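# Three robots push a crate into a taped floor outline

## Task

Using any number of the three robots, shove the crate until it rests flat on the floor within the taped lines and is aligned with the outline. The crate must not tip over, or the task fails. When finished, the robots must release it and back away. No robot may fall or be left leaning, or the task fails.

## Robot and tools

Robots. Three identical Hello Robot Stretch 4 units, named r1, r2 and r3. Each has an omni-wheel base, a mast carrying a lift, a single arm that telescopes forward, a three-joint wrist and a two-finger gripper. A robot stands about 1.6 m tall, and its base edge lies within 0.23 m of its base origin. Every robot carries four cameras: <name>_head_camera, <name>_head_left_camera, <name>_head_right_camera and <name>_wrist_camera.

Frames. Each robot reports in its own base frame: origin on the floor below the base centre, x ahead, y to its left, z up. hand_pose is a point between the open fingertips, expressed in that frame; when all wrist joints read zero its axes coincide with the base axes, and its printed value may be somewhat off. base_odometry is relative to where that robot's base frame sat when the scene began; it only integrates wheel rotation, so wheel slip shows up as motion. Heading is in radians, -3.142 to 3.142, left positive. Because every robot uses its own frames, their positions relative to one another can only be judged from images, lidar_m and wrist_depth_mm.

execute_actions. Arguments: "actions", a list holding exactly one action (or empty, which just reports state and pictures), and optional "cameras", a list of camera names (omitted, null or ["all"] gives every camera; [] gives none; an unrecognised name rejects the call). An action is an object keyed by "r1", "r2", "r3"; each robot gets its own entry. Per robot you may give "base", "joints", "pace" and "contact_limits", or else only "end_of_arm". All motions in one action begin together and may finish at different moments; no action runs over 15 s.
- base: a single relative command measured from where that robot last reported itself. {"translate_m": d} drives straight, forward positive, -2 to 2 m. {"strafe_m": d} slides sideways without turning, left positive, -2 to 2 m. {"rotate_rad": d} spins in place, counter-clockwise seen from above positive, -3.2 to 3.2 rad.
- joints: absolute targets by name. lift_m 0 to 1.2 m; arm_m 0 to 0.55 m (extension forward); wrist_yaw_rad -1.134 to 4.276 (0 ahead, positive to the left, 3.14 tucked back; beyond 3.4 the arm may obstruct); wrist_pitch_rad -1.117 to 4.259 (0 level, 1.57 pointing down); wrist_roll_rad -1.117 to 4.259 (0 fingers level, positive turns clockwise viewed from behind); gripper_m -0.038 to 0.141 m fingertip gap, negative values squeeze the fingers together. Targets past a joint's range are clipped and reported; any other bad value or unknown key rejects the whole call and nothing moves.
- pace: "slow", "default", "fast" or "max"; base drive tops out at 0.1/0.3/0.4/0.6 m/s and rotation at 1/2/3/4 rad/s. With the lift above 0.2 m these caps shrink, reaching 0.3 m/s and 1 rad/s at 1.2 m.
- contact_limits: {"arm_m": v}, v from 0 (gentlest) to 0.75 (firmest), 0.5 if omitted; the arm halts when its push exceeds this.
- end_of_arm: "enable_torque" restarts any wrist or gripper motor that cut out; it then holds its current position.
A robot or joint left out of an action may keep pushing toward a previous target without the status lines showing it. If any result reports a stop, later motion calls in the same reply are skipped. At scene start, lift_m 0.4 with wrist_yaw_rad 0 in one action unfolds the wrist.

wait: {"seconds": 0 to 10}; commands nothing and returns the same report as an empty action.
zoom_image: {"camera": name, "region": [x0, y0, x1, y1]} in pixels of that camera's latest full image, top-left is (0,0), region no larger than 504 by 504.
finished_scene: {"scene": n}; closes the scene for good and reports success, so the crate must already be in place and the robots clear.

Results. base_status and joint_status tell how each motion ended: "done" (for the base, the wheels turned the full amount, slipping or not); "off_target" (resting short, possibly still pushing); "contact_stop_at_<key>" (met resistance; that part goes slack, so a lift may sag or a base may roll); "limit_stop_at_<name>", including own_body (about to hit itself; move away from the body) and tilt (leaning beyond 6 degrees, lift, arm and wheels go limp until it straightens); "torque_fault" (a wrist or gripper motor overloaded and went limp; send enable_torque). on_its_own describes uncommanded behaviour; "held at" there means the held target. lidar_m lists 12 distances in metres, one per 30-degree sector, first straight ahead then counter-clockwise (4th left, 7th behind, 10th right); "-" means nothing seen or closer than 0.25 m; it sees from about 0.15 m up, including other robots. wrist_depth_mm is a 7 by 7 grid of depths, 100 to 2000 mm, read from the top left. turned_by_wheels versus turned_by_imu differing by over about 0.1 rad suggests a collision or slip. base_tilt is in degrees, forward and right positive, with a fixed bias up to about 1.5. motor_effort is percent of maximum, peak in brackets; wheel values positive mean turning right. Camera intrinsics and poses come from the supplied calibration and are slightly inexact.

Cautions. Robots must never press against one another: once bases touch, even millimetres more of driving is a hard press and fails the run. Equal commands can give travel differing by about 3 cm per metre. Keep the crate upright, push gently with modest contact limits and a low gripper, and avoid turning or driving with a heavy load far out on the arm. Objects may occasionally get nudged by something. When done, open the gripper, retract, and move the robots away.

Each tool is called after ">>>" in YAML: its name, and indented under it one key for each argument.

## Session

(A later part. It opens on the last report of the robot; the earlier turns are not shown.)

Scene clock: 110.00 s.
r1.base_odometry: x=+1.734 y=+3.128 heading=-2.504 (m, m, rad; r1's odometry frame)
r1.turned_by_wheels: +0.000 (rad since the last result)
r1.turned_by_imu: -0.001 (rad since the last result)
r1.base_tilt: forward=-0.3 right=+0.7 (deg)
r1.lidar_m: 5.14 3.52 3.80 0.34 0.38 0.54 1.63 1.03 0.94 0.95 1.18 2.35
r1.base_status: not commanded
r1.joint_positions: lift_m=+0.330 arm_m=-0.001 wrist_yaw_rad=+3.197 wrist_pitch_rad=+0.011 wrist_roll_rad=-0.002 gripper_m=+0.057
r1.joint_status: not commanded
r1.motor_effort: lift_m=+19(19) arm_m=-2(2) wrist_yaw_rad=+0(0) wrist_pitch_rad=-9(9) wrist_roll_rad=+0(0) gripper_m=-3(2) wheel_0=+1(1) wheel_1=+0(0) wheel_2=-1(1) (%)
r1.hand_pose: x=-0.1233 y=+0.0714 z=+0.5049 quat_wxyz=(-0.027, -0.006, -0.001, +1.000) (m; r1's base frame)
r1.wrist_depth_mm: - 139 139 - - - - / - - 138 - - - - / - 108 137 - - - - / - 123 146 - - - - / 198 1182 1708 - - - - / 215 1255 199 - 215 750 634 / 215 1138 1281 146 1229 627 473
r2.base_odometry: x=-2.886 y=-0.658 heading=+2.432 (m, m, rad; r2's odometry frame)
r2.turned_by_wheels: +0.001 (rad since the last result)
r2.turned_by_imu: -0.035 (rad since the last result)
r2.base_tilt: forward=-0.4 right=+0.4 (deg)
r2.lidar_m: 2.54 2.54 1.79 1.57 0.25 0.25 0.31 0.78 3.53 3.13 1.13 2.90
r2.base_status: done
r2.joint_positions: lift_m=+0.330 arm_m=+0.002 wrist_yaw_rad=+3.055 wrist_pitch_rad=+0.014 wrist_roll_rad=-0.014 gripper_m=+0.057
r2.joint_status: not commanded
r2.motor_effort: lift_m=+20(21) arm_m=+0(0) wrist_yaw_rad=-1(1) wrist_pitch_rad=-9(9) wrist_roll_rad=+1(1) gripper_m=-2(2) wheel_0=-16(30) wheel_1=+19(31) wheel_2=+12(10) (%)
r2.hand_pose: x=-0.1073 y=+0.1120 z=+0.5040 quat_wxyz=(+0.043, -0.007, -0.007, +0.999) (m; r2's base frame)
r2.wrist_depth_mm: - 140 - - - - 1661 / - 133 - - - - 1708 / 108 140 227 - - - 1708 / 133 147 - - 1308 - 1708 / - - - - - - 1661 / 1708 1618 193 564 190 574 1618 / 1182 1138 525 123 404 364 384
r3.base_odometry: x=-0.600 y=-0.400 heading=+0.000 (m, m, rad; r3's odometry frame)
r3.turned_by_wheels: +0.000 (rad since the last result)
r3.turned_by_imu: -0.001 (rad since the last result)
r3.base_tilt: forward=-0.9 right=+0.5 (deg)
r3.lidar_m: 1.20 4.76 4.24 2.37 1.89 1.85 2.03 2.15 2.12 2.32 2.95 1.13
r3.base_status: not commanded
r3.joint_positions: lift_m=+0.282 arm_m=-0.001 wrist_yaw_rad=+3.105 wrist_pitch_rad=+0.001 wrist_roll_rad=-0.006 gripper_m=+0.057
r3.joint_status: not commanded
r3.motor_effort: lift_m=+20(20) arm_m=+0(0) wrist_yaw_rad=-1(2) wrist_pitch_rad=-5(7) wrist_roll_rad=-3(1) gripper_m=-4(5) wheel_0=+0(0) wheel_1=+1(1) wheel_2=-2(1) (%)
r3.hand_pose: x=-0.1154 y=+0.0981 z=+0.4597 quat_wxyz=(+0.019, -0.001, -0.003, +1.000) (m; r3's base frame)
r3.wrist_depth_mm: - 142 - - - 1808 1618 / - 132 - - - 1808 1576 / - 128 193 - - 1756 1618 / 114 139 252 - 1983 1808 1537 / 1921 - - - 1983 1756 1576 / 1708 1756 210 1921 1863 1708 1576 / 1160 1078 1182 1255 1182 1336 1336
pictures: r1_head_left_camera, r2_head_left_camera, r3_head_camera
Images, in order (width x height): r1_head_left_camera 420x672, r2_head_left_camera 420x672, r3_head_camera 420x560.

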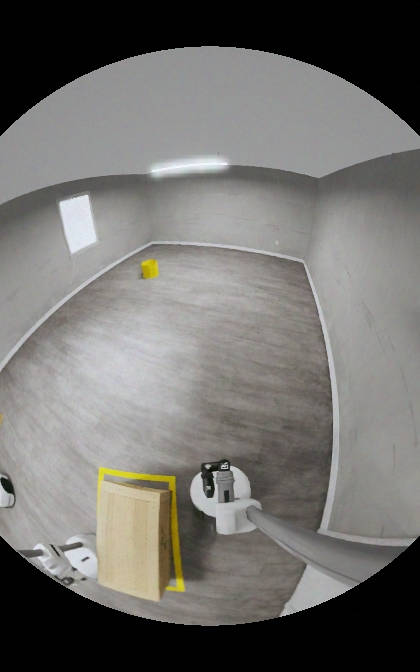

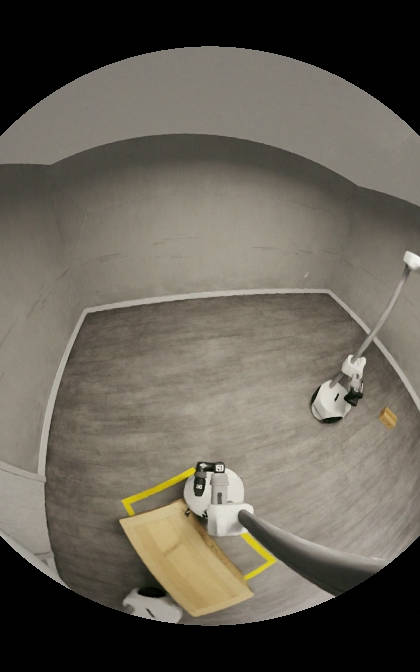

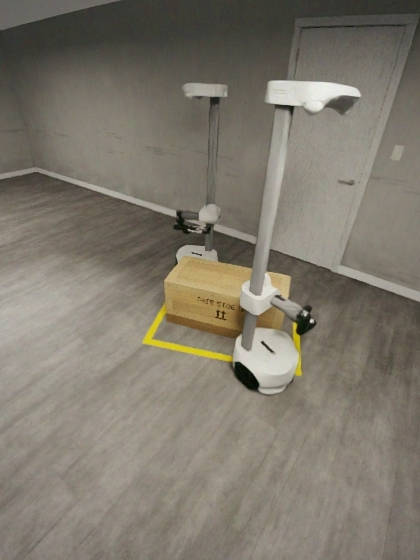

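>>> execute_actions:
  actions:
    - {"r1":{"base":{"strafe_m":0.26},"pace":"max"},"r2":{"base":{"translate_m":0.3},"pace":"max"}}
  cameras: []

>>> execute_actions:
  actions:
    - {"r1":{"base":{"strafe_m":-0.45},"pace":"max"},"r2":{"base":{"translate_m":0.4},"pace":"max"}}
  cameras: ["r1_head_left_camera","r3_head_camera"]

Scene clock: 113.67 s.
r1.base_odometry: x=+1.888 y=+2.920 heading=-2.504 (m, m, rad; r1's odometry frame)
r1.turned_by_wheels: -0.001 (rad since the last result)
r1.turned_by_imu: -0.027 (rad since the last result)
r1.base_tilt: forward=-0.3 right=+0.6 (deg)
r1.lidar_m: 3.47 3.46 3.58 0.26 0.25 0.26 0.53 1.30 1.17 1.19 1.45 2.75
r1.base_status: done
r1.joint_positions: lift_m=+0.330 arm_m=-0.001 wrist_yaw_rad=+3.197 wrist_pitch_rad=+0.011 wrist_roll_rad=-0.002 gripper_m=+0.057
r1.joint_status: not commanded
r1.motor_effort: lift_m=+19(19) arm_m=-1(2) wrist_yaw_rad=+0(1) wrist_pitch_rad=-11(10) wrist_roll_rad=+0(0) gripper_m=+0(4) wheel_0=-24(29) wheel_1=+10(19) wheel_2=+7(8) (%)
r1.hand_pose: x=-0.1233 y=+0.0714 z=+0.5049 quat_wxyz=(-0.027, -0.006, -0.001, +1.000) (m; r1's base frame)
r1.wrist_depth_mm: - 139 139 - - - - / - - 138 - - - - / - 108 137 - - - - / - 123 146 - - - - / 198 1464 - - - - - / 215 1576 199 1808 215 627 715 / 215 1182 1281 147 413 404 407
r2.base_odometry: x=-3.113 y=-0.462 heading=+2.432 (m, m, rad; r2's odometry frame)
r2.turned_by_wheels: +0.000 (rad since the last result)
r2.turned_by_imu: +0.000 (rad since the last result)
r2.base_tilt: forward=-0.3 right=+0.3 (deg)
r2.lidar_m: 2.22 2.23 1.88 1.64 1.67 0.42 0.52 1.06 3.49 1.01 1.00 2.57
r2.base_status: done
r2.joint_positions: lift_m=+0.330 arm_m=+0.002 wrist_yaw_rad=+3.055 wrist_pitch_rad=+0.014 wrist_roll_rad=-0.014 gripper_m=+0.057
r2.joint_status: not commanded
r2.motor_effort: lift_m=+20(21) arm_m=+0(0) wrist_yaw_rad=+0(1) wrist_pitch_rad=-9(10) wrist_roll_rad=+2(2) gripper_m=-2(0) wheel_0=+0(13) wheel_1=+1(15) wheel_2=+2(11) (%)
r2.hand_pose: x=-0.1073 y=+0.1120 z=+0.5040 quat_wxyz=(+0.043, -0.007, -0.007, +0.999) (m; r2's base frame)
r2.wrist_depth_mm: - 140 - - - - 1756 / - 133 - - - - 1756 / 107 140 227 - - - 1708 / 133 146 - 1499 - - 1808 / - - 1078 1138 - - 1756 / 1708 1708 193 627 190 647 1661 / 1182 1098 842 123 496 603 1308
r3.base_odometry: x=-0.600 y=-0.400 heading=+0.000 (m, m, rad; r3's odometry frame)
r3.turned_by_wheels: +0.000 (rad since the last result)
r3.turned_by_imu: -0.001 (rad since the last result)
r3.base_tilt: forward=-1.0 right=+0.6 (deg)
r3.lidar_m: 1.56 4.79 4.22 2.34 1.86 1.84 2.02 2.16 2.12 2.33 2.93 1.00
r3.base_status: not commanded
r3.joint_positions: lift_m=+0.282 arm_m=-0.001 wrist_yaw_rad=+3.105 wrist_pitch_rad=+0.001 wrist_roll_rad=-0.006 gripper_m=+0.057
r3.joint_status: not commanded
r3.motor_effort: lift_m=+20(19) arm_m=+0(0) wrist_yaw_rad=-2(1) wrist_pitch_rad=-5(5) wrist_roll_rad=-3(0) gripper_m=-5(3) wheel_0=+0(0) wheel_1=+1(1) wheel_2=-2(2) (%)
r3.hand_pose: x=-0.1154 y=+0.0981 z=+0.4597 quat_wxyz=(+0.019, -0.001, -0.003, +1.000) (m; r3's base frame)
r3.wrist_depth_mm: - 142 - - - 1808 1708 / - 132 - - - 1756 1618 / - 128 193 - - 1808 1576 / 114 139 251 - 1983 1808 1576 / 1921 - - - 1983 1708 1537 / 1661 1808 211 - 1808 1708 1576 / 1138 1078 1205 1255 1160 1308 1397
pictures: none
No camera images: the call's "cameras" was empty. Leave "cameras" out to get every camera's image.

Scene clock: 115.83 s.
r1.base_odometry: x=+1.620 y=+3.282 heading=-2.504 (m, m, rad; r1's odometry frame)
r1.turned_by_wheels: +0.000 (rad since the last result)
r1.turned_by_imu: -0.001 (rad since the last result)
r1.base_tilt: forward=-0.2 right=+0.6 (deg)
r1.lidar_m: 5.08 3.60 3.99 0.64 0.65 0.82 1.25 0.81 0.75 0.76 0.94 1.78
r1.base_status: done
r1.joint_positions: lift_m=+0.330 arm_m=-0.001 wrist_yaw_rad=+3.197 wrist_pitch_rad=+0.011 wrist_roll_rad=-0.002 gripper_m=+0.057
r1.joint_status: not commanded
r1.motor_effort: lift_m=+19(19) arm_m=-2(1) wrist_yaw_rad=+0(0) wrist_pitch_rad=-8(6) wrist_roll_rad=+0(1) gripper_m=-3(3) wheel_0=-1(21) wheel_1=+1(12) wheel_2=+0(6) (%)
r1.hand_pose: x=-0.1233 y=+0.0714 z=+0.5049 quat_wxyz=(-0.027, -0.006, -0.001, +1.000) (m; r1's base frame)
r1.wrist_depth_mm: - 139 139 - - - - / - - 138 - - - - / - 108 137 - - - - / - 123 146 - - - - / 198 976 1430 - - - - / 215 1060 199 - 215 1808 750 / 216 960 1281 146 1229 1160 723
r2.base_odometry: x=-3.417 y=-0.202 heading=+2.432 (m, m, rad; r2's odometry frame)
r2.turned_by_wheels: +0.000 (rad since the last result)
r2.turned_by_imu: +0.000 (rad since the last result)
r2.base_tilt: forward=-0.4 right=+0.5 (deg)
r2.lidar_m: 1.85 1.86 2.01 1.74 1.75 0.80 0.83 4.71 3.37 0.95 2.98 2.13
r2.base_status: done
r2.joint_positions: lift_m=+0.330 arm_m=+0.002 wrist_yaw_rad=+3.055 wrist_pitch_rad=+0.014 wrist_roll_rad=-0.014 gripper_m=+0.057
r2.joint_status: not commanded
r2.motor_effort: lift_m=+20(21) arm_m=+0(0) wrist_yaw_rad=-1(1) wrist_pitch_rad=-10(8) wrist_roll_rad=+0(2) gripper_m=-1(3) wheel_0=+1(9) wheel_1=+1(8) wheel_2=+0(16) (%)
r2.hand_pose: x=-0.1073 y=+0.1120 z=+0.5040 quat_wxyz=(+0.043, -0.007, -0.007, +0.999) (m; r2's base frame)
r2.wrist_depth_mm: - 140 - - - - 1808 / - 133 - - - - 1863 / 107 140 226 - - - 1863 / 133 147 - - - - 1863 / - - 1397 1138 1160 - 1863 / 1708 1808 192 960 191 1983 1708 / 1205 1138 1255 123 976 1229 1308
r3.base_odometry: x=-0.600 y=-0.400 heading=+0.000 (m, m, rad; r3's odometry frame)
r3.turned_by_wheels: +0.000 (rad since the last result)
r3.turned_by_imu: -0.001 (rad since the last result)
r3.base_tilt: forward=-1.0 right=+0.5 (deg)
r3.lidar_m: 1.54 4.80 4.24 2.37 1.87 1.86 2.03 2.15 2.12 2.32 0.96 0.98
r3.base_status: not commanded
r3.joint_positions: lift_m=+0.282 arm_m=-0.001 wrist_yaw_rad=+3.105 wrist_pitch_rad=+0.001 wrist_roll_rad=-0.006 gripper_m=+0.057
r3.joint_status: not commanded
r3.motor_effort: lift_m=+20(20) arm_m=+0(0) wrist_yaw_rad=+1(1) wrist_pitch_rad=-5(5) wrist_roll_rad=-1(1) gripper_m=-2(3) wheel_0=+0(0) wheel_1=+1(0) wheel_2=-1(1) (%)
r3.hand_pose: x=-0.1154 y=+0.0981 z=+0.4597 quat_wxyz=(+0.019, -0.001, -0.003, +1.000) (m; r3's base frame)
r3.wrist_depth_mm: - 141 - - - 1808 1661 / - 132 - - - 1808 1618 / - 128 193 - - 1808 1576 / 114 139 252 - - 1756 1576 / 1921 - - - - 1708 1576 / 1618 1808 211 1983 1921 1708 1537 / 1138 1078 1255 1255 1182 1308 1430
pictures: r1_head_left_camera, r3_head_camera
Images, in order (width x height): r1_head_left_camera 420x672, r3_head_camera 420x560.

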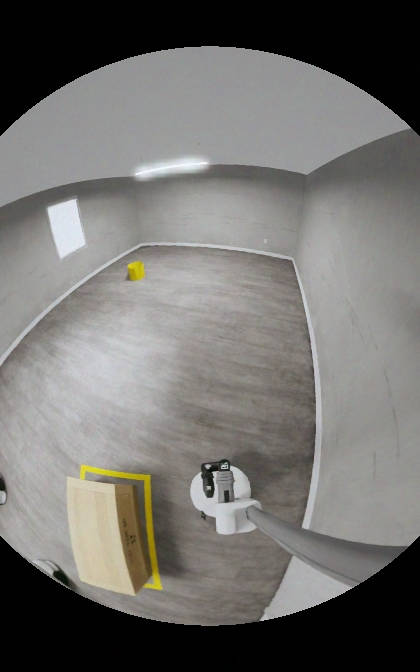

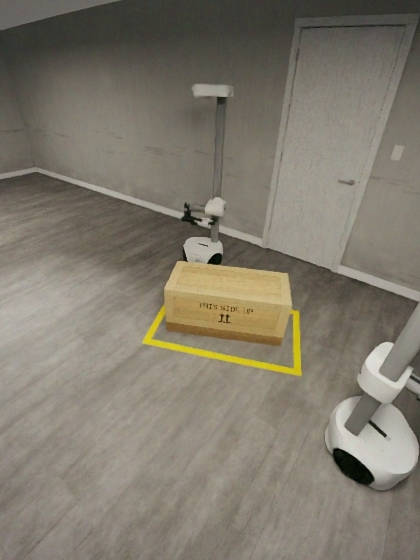

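>>> execute_actions:
  actions:
    - {"r1":{"base":{"translate_m":-0.8},"pace":"max"}}
  cameras: ["r1_head_left_camera"]

Scene clock: 119.90 s.
r1.base_odometry: x=+2.263 y=+3.758 heading=-2.504 (m, m, rad; r1's odometry frame)
r1.turned_by_wheels: +0.000 (rad since the last result)
r1.turned_by_imu: +0.001 (rad since the last result)
r1.base_tilt: forward=-0.2 right=+0.7 (deg)
r1.lidar_m: 5.83 0.89 0.59 0.53 1.45 2.95 0.88 0.49 0.46 0.47 0.57 1.15
r1.base_status: done
r1.joint_positions: lift_m=+0.330 arm_m=-0.001 wrist_yaw_rad=+3.197 wrist_pitch_rad=+0.011 wrist_roll_rad=-0.002 gripper_m=+0.057
r1.joint_status: not commanded
r1.motor_effort: lift_m=+19(19) arm_m=-2(2) wrist_yaw_rad=+0(0) wrist_pitch_rad=-8(7) wrist_roll_rad=+0(0) gripper_m=-5(3) wheel_0=+2(8) wheel_1=+0(8) wheel_2=+0(14) (%)
r1.hand_pose: x=-0.1233 y=+0.0714 z=+0.5049 quat_wxyz=(-0.027, -0.006, -0.001, +1.000) (m; r1's base frame)
r1.wrist_depth_mm: - 139 139 1618 - - - / - - 138 1661 - - - / - 108 137 1618 - - - / - 123 146 1661 - - - / 198 661 1025 1661 - - - / 215 759 199 1618 215 - - / 216 661 976 146 1229 1308 1366
r2.base_odometry: x=-3.417 y=-0.202 heading=+2.432 (m, m, rad; r2's odometry frame)
r2.turned_by_wheels: +0.000 (rad since the last result)
r2.turned_by_imu: +0.000 (rad since the last result)
r2.base_tilt: forward=-0.3 right=+0.5 (deg)
r2.lidar_m: 1.85 1.84 1.99 1.74 1.76 0.80 0.83 4.73 3.38 0.94 3.00 2.10
r2.base_status: not commanded
r2.joint_positions: lift_m=+0.330 arm_m=+0.002 wrist_yaw_rad=+3.055 wrist_pitch_rad=+0.014 wrist_roll_rad=-0.014 gripper_m=+0.057
r2.joint_status: not commanded
r2.motor_effort: lift_m=+20(20) arm_m=+0(0) wrist_yaw_rad=+0(1) wrist_pitch_rad=-8(8) wrist_roll_rad=+1(1) gripper_m=-1(3) wheel_0=+1(0) wheel_1=+1(1) wheel_2=+0(0) (%)
r2.hand_pose: x=-0.1073 y=+0.1120 z=+0.5040 quat_wxyz=(+0.043, -0.007, -0.007, +0.999) (m; r2's base frame)
r2.wrist_depth_mm: - 140 - - - - 1661 / - 133 - - - - 1708 / 107 140 225 - - - 1661 / 133 146 - - - - 1430 / - - 1430 1138 1160 - 1756 / 1661 1808 192 960 189 1464 1430 / 1205 1118 1205 123 976 1205 1281
r3.base_odometry: x=-0.600 y=-0.400 heading=+0.000 (m, m, rad; r3's odometry frame)
r3.turned_by_wheels: +0.000 (rad since the last result)
r3.turned_by_imu: -0.001 (rad since the last result)
r3.base_tilt: forward=-1.0 right=+0.5 (deg)
r3.lidar_m: 1.58 4.79 4.22 2.36 1.88 1.85 2.02 2.15 2.14 2.32 0.96 0.99
r3.base_status: not commanded
r3.joint_positions: lift_m=+0.282 arm_m=-0.001 wrist_yaw_rad=+3.105 wrist_pitch_rad=+0.001 wrist_roll_rad=-0.006 gripper_m=+0.057
r3.joint_status: not commanded
r3.motor_effort: lift_m=+20(19) arm_m=+0(0) wrist_yaw_rad=+0(1) wrist_pitch_rad=-6(6) wrist_roll_rad=-1(1) gripper_m=-6(4) wheel_0=+0(1) wheel_1=+1(1) wheel_2=-1(2) (%)
r3.hand_pose: x=-0.1154 y=+0.0981 z=+0.4597 quat_wxyz=(+0.019, -0.001, -0.003, +1.000) (m; r3's base frame)
r3.wrist_depth_mm: - 141 - - - 1808 1661 / - 132 - - - 1756 1576 / - 128 194 - - 1808 1576 / 114 139 252 - 1983 1756 1576 / 1983 - - - - 1756 1576 / 1661 1808 211 - 1863 1661 1537 / 1160 1098 1205 1255 1182 1366 1397
pictures: r1_head_left_camera
Images, in order (width x height): r1_head_left_camera 420x672.

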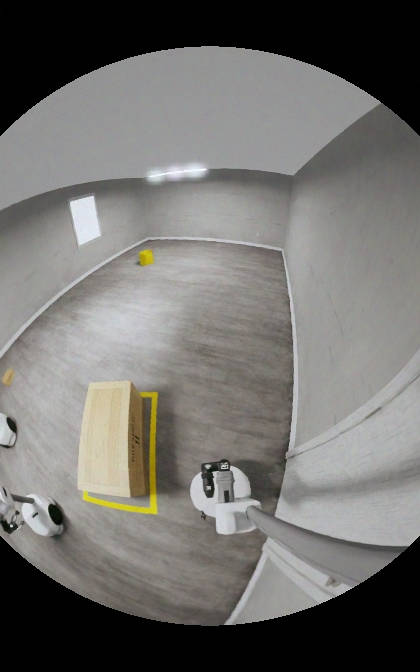

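>>> execute_actions:
  actions:
    - {"r1":{"base":{"strafe_m":0.41},"pace":"max"}}
  cameras: ["r3_head_camera"]

>>> execute_actions:
  actions:
    - {"r1":{"base":{"strafe_m":-0.45},"pace":"max"}}
  cameras: ["r1_head_left_camera"]

Scene clock: 123.20 s.
r1.base_odometry: x=+2.507 y=+3.429 heading=-2.503 (m, m, rad; r1's odometry frame)
r1.turned_by_wheels: +0.001 (rad since the last result)
r1.turned_by_imu: +0.002 (rad since the last result)
r1.base_tilt: forward=-0.3 right=+0.7 (deg)
r1.lidar_m: 4.22 0.31 0.25 0.25 1.09 2.80 1.58 0.97 0.83 0.85 1.09 2.09
r1.base_status: done
r1.joint_positions: lift_m=+0.330 arm_m=-0.001 wrist_yaw_rad=+3.196 wrist_pitch_rad=+0.011 wrist_roll_rad=-0.002 gripper_m=+0.057
r1.joint_status: not commanded
r1.motor_effort: lift_m=+19(19) arm_m=-1(2) wrist_yaw_rad=+0(1) wrist_pitch_rad=-9(9) wrist_roll_rad=+0(0) gripper_m=-1(6) wheel_0=-6(13) wheel_1=+16(20) wheel_2=+0(2) (%)
r1.hand_pose: x=-0.1233 y=+0.0715 z=+0.5049 quat_wxyz=(-0.027, -0.006, -0.001, +1.000) (m; r1's base frame)
r1.wrist_depth_mm: - 139 139 - - - - / - - 138 - - - - / - 108 137 - - - - / - 123 146 - - - - / 198 1138 1661 - - - - / 214 1205 199 - 216 - - / 216 1118 1308 146 1229 1308 1366
r2.base_odometry: x=-3.417 y=-0.202 heading=+2.432 (m, m, rad; r2's odometry frame)
r2.turned_by_wheels: +0.000 (rad since the last result)
r2.turned_by_imu: +0.000 (rad since the last result)
r2.base_tilt: forward=-0.4 right=+0.4 (deg)
r2.lidar_m: 1.86 1.85 2.00 1.75 1.78 0.76 0.76 4.73 3.41 0.95 2.98 2.09
r2.base_status: not commanded
r2.joint_positions: lift_m=+0.330 arm_m=+0.002 wrist_yaw_rad=+3.055 wrist_pitch_rad=+0.014 wrist_roll_rad=-0.014 gripper_m=+0.057
r2.joint_status: not commanded
r2.motor_effort: lift_m=+21(20) arm_m=+0(0) wrist_yaw_rad=+1(0) wrist_pitch_rad=-9(9) wrist_roll_rad=+2(0) gripper_m=-4(2) wheel_0=+1(0) wheel_1=+2(1) wheel_2=+0(0) (%)
r2.hand_pose: x=-0.1073 y=+0.1120 z=+0.5040 quat_wxyz=(+0.043, -0.007, -0.007, +0.999) (m; r2's base frame)
r2.wrist_depth_mm: - 140 - - - - 1863 / - 133 - - - - 1863 / 107 140 226 - - - 1808 / 133 147 - - - 1205 1808 / - - 1430 1138 1182 - 1808 / 1708 1808 192 891 190 1182 1708 / 1205 1138 1205 123 991 1078 1308
r3.base_odometry: x=-0.600 y=-0.400 heading=+0.000 (m, m, rad; r3's odometry frame)
r3.turned_by_wheels: +0.000 (rad since the last result)
r3.turned_by_imu: -0.001 (rad since the last result)
r3.base_tilt: forward=-1.0 right=+0.5 (deg)
r3.lidar_m: 1.53 4.80 4.23 2.36 1.87 1.83 2.04 2.17 2.12 2.32 0.97 1.02
r3.base_status: not commanded
r3.joint_positions: lift_m=+0.282 arm_m=-0.001 wrist_yaw_rad=+3.105 wrist_pitch_rad=+0.001 wrist_roll_rad=-0.006 gripper_m=+0.057
r3.joint_status: not commanded
r3.motor_effort: lift_m=+20(20) arm_m=+0(0) wrist_yaw_rad=-2(1) wrist_pitch_rad=-5(5) wrist_roll_rad=+0(1) gripper_m=-4(3) wheel_0=+0(1) wheel_1=+1(1) wheel_2=-1(2) (%)
r3.hand_pose: x=-0.1154 y=+0.0981 z=+0.4597 quat_wxyz=(+0.019, -0.001, -0.003, +1.000) (m; r3's base frame)
r3.wrist_depth_mm: - 141 - - - 1756 1661 / - 131 - - - 1808 1618 / - 129 195 - - 1808 1618 / 114 139 252 - 1983 1756 1576 / 1983 - - - 1983 1756 1537 / 1618 1756 211 - 1863 1708 1576 / 1182 1078 1229 1255 1182 1366 1397
pictures: r3_head_camera
Images, in order (width x height): r3_head_camera 420x560.

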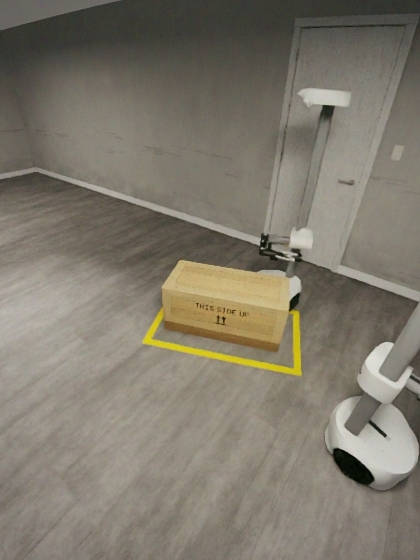

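Scene clock: 125.37 s.
r1.base_odometry: x=+2.238 y=+3.790 heading=-2.503 (m, m, rad; r1's odometry frame)
r1.turned_by_wheels: +0.000 (rad since the last result)
r1.turned_by_imu: -0.001 (rad since the last result)
r1.base_tilt: forward=-0.3 right=+0.7 (deg)
r1.lidar_m: 5.80 0.95 0.68 0.63 1.49 2.96 0.79 0.46 0.42 0.42 0.53 1.07
r1.base_status: done
r1.joint_positions: lift_m=+0.330 arm_m=-0.001 wrist_yaw_rad=+3.197 wrist_pitch_rad=+0.011 wrist_roll_rad=-0.002 gripper_m=+0.057
r1.joint_status: not commanded
r1.motor_effort: lift_m=+19(19) arm_m=-2(2) wrist_yaw_rad=+0(1) wrist_pitch_rad=-8(9) wrist_roll_rad=+0(0) gripper_m=-7(3) wheel_0=-1(10) wheel_1=+0(12) wheel_2=+2(2) (%)
r1.hand_pose: x=-0.1233 y=+0.0715 z=+0.5049 quat_wxyz=(-0.027, -0.006, -0.001, +1.000) (m; r1's base frame)
r1.wrist_depth_mm: - 139 139 1537 - - - / - - 138 1499 - - - / - 108 137 1537 - - - / - 123 146 1537 - - - / 198 627 960 1537 - - - / 215 668 200 1537 215 - - / 215 634 904 146 1229 1308 1336
r2.base_odometry: x=-3.417 y=-0.202 heading=+2.432 (m, m, rad; r2's odometry frame)
r2.turned_by_wheels: +0.000 (rad since the last result)
r2.turned_by_imu: +0.000 (rad since the last result)
r2.base_tilt: forward=-0.3 right=+0.3 (deg)
r2.lidar_m: 1.81 1.84 2.00 1.75 1.75 0.76 0.81 4.76 3.40 0.95 2.98 2.12
r2.base_status: not commanded
r2.joint_positions: lift_m=+0.330 arm_m=+0.002 wrist_yaw_rad=+3.055 wrist_pitch_rad=+0.014 wrist_roll_rad=-0.014 gripper_m=+0.057
r2.joint_status: not commanded
r2.motor_effort: lift_m=+21(21) arm_m=+0(0) wrist_yaw_rad=+0(0) wrist_pitch_rad=-9(9) wrist_roll_rad=+1(2) gripper_m=-3(2) wheel_0=+0(0) wheel_1=+2(1) wheel_2=+0(0) (%)
r2.hand_pose: x=-0.1073 y=+0.1120 z=+0.5040 quat_wxyz=(+0.043, -0.007, -0.007, +0.999) (m; r2's base frame)
r2.wrist_depth_mm: - 140 - - - - 1708 / - 133 - - - - 1661 / 107 140 226 - - - 1708 / 134 146 - - - - 1464 / - - 1430 1118 1160 - 1661 / 1756 1808 193 878 191 1464 1336 / 1205 1138 1229 123 960 1205 1281
r3.base_odometry: x=-0.600 y=-0.400 heading=+0.000 (m, m, rad; r3's odometry frame)
r3.turned_by_wheels: +0.000 (rad since the last result)
r3.turned_by_imu: -0.001 (rad since the last result)
r3.base_tilt: forward=-1.0 right=+0.5 (deg)
r3.lidar_m: 1.54 4.76 4.23 2.37 1.87 1.85 2.03 2.17 2.11 2.32 0.96 0.99
r3.base_status: not commanded
r3.joint_positions: lift_m=+0.282 arm_m=-0.001 wrist_yaw_rad=+3.105 wrist_pitch_rad=+0.001 wrist_roll_rad=-0.006 gripper_m=+0.057
r3.joint_status: not commanded
r3.motor_effort: lift_m=+20(20) arm_m=+0(0) wrist_yaw_rad=+2(1) wrist_pitch_rad=-5(6) wrist_roll_rad=-1(2) gripper_m=-4(5) wheel_0=+0(1) wheel_1=+1(1) wheel_2=-2(1) (%)
r3.hand_pose: x=-0.1154 y=+0.0981 z=+0.4597 quat_wxyz=(+0.019, -0.001, -0.003, +1.000) (m; r3's base frame)
r3.wrist_depth_mm: - 141 - - - 1808 1618 / - 132 - - - 1756 1576 / - 128 193 - - 1756 1618 / 114 139 251 - 1983 1808 1537 / 1921 - - - - 1756 1537 / 1708 1808 211 1983 1808 1708 1537 / 1160 1060 1205 1255 1160 1336 1366
pictures: r1_head_left_camera
Images, in order (width x height): r1_head_left_camera 420x672.

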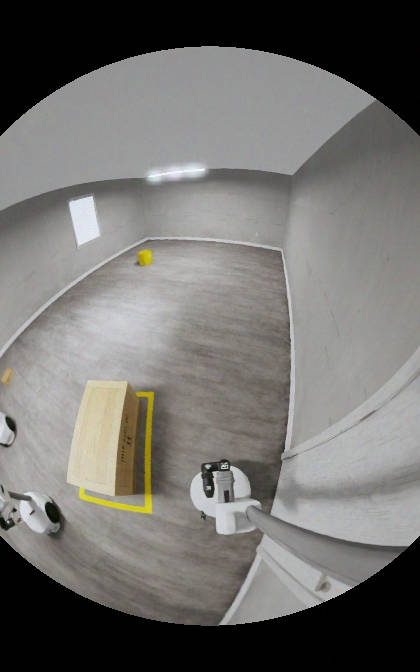

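>>> finished_scene:
  scene: 2

The scene is finished: the task was done.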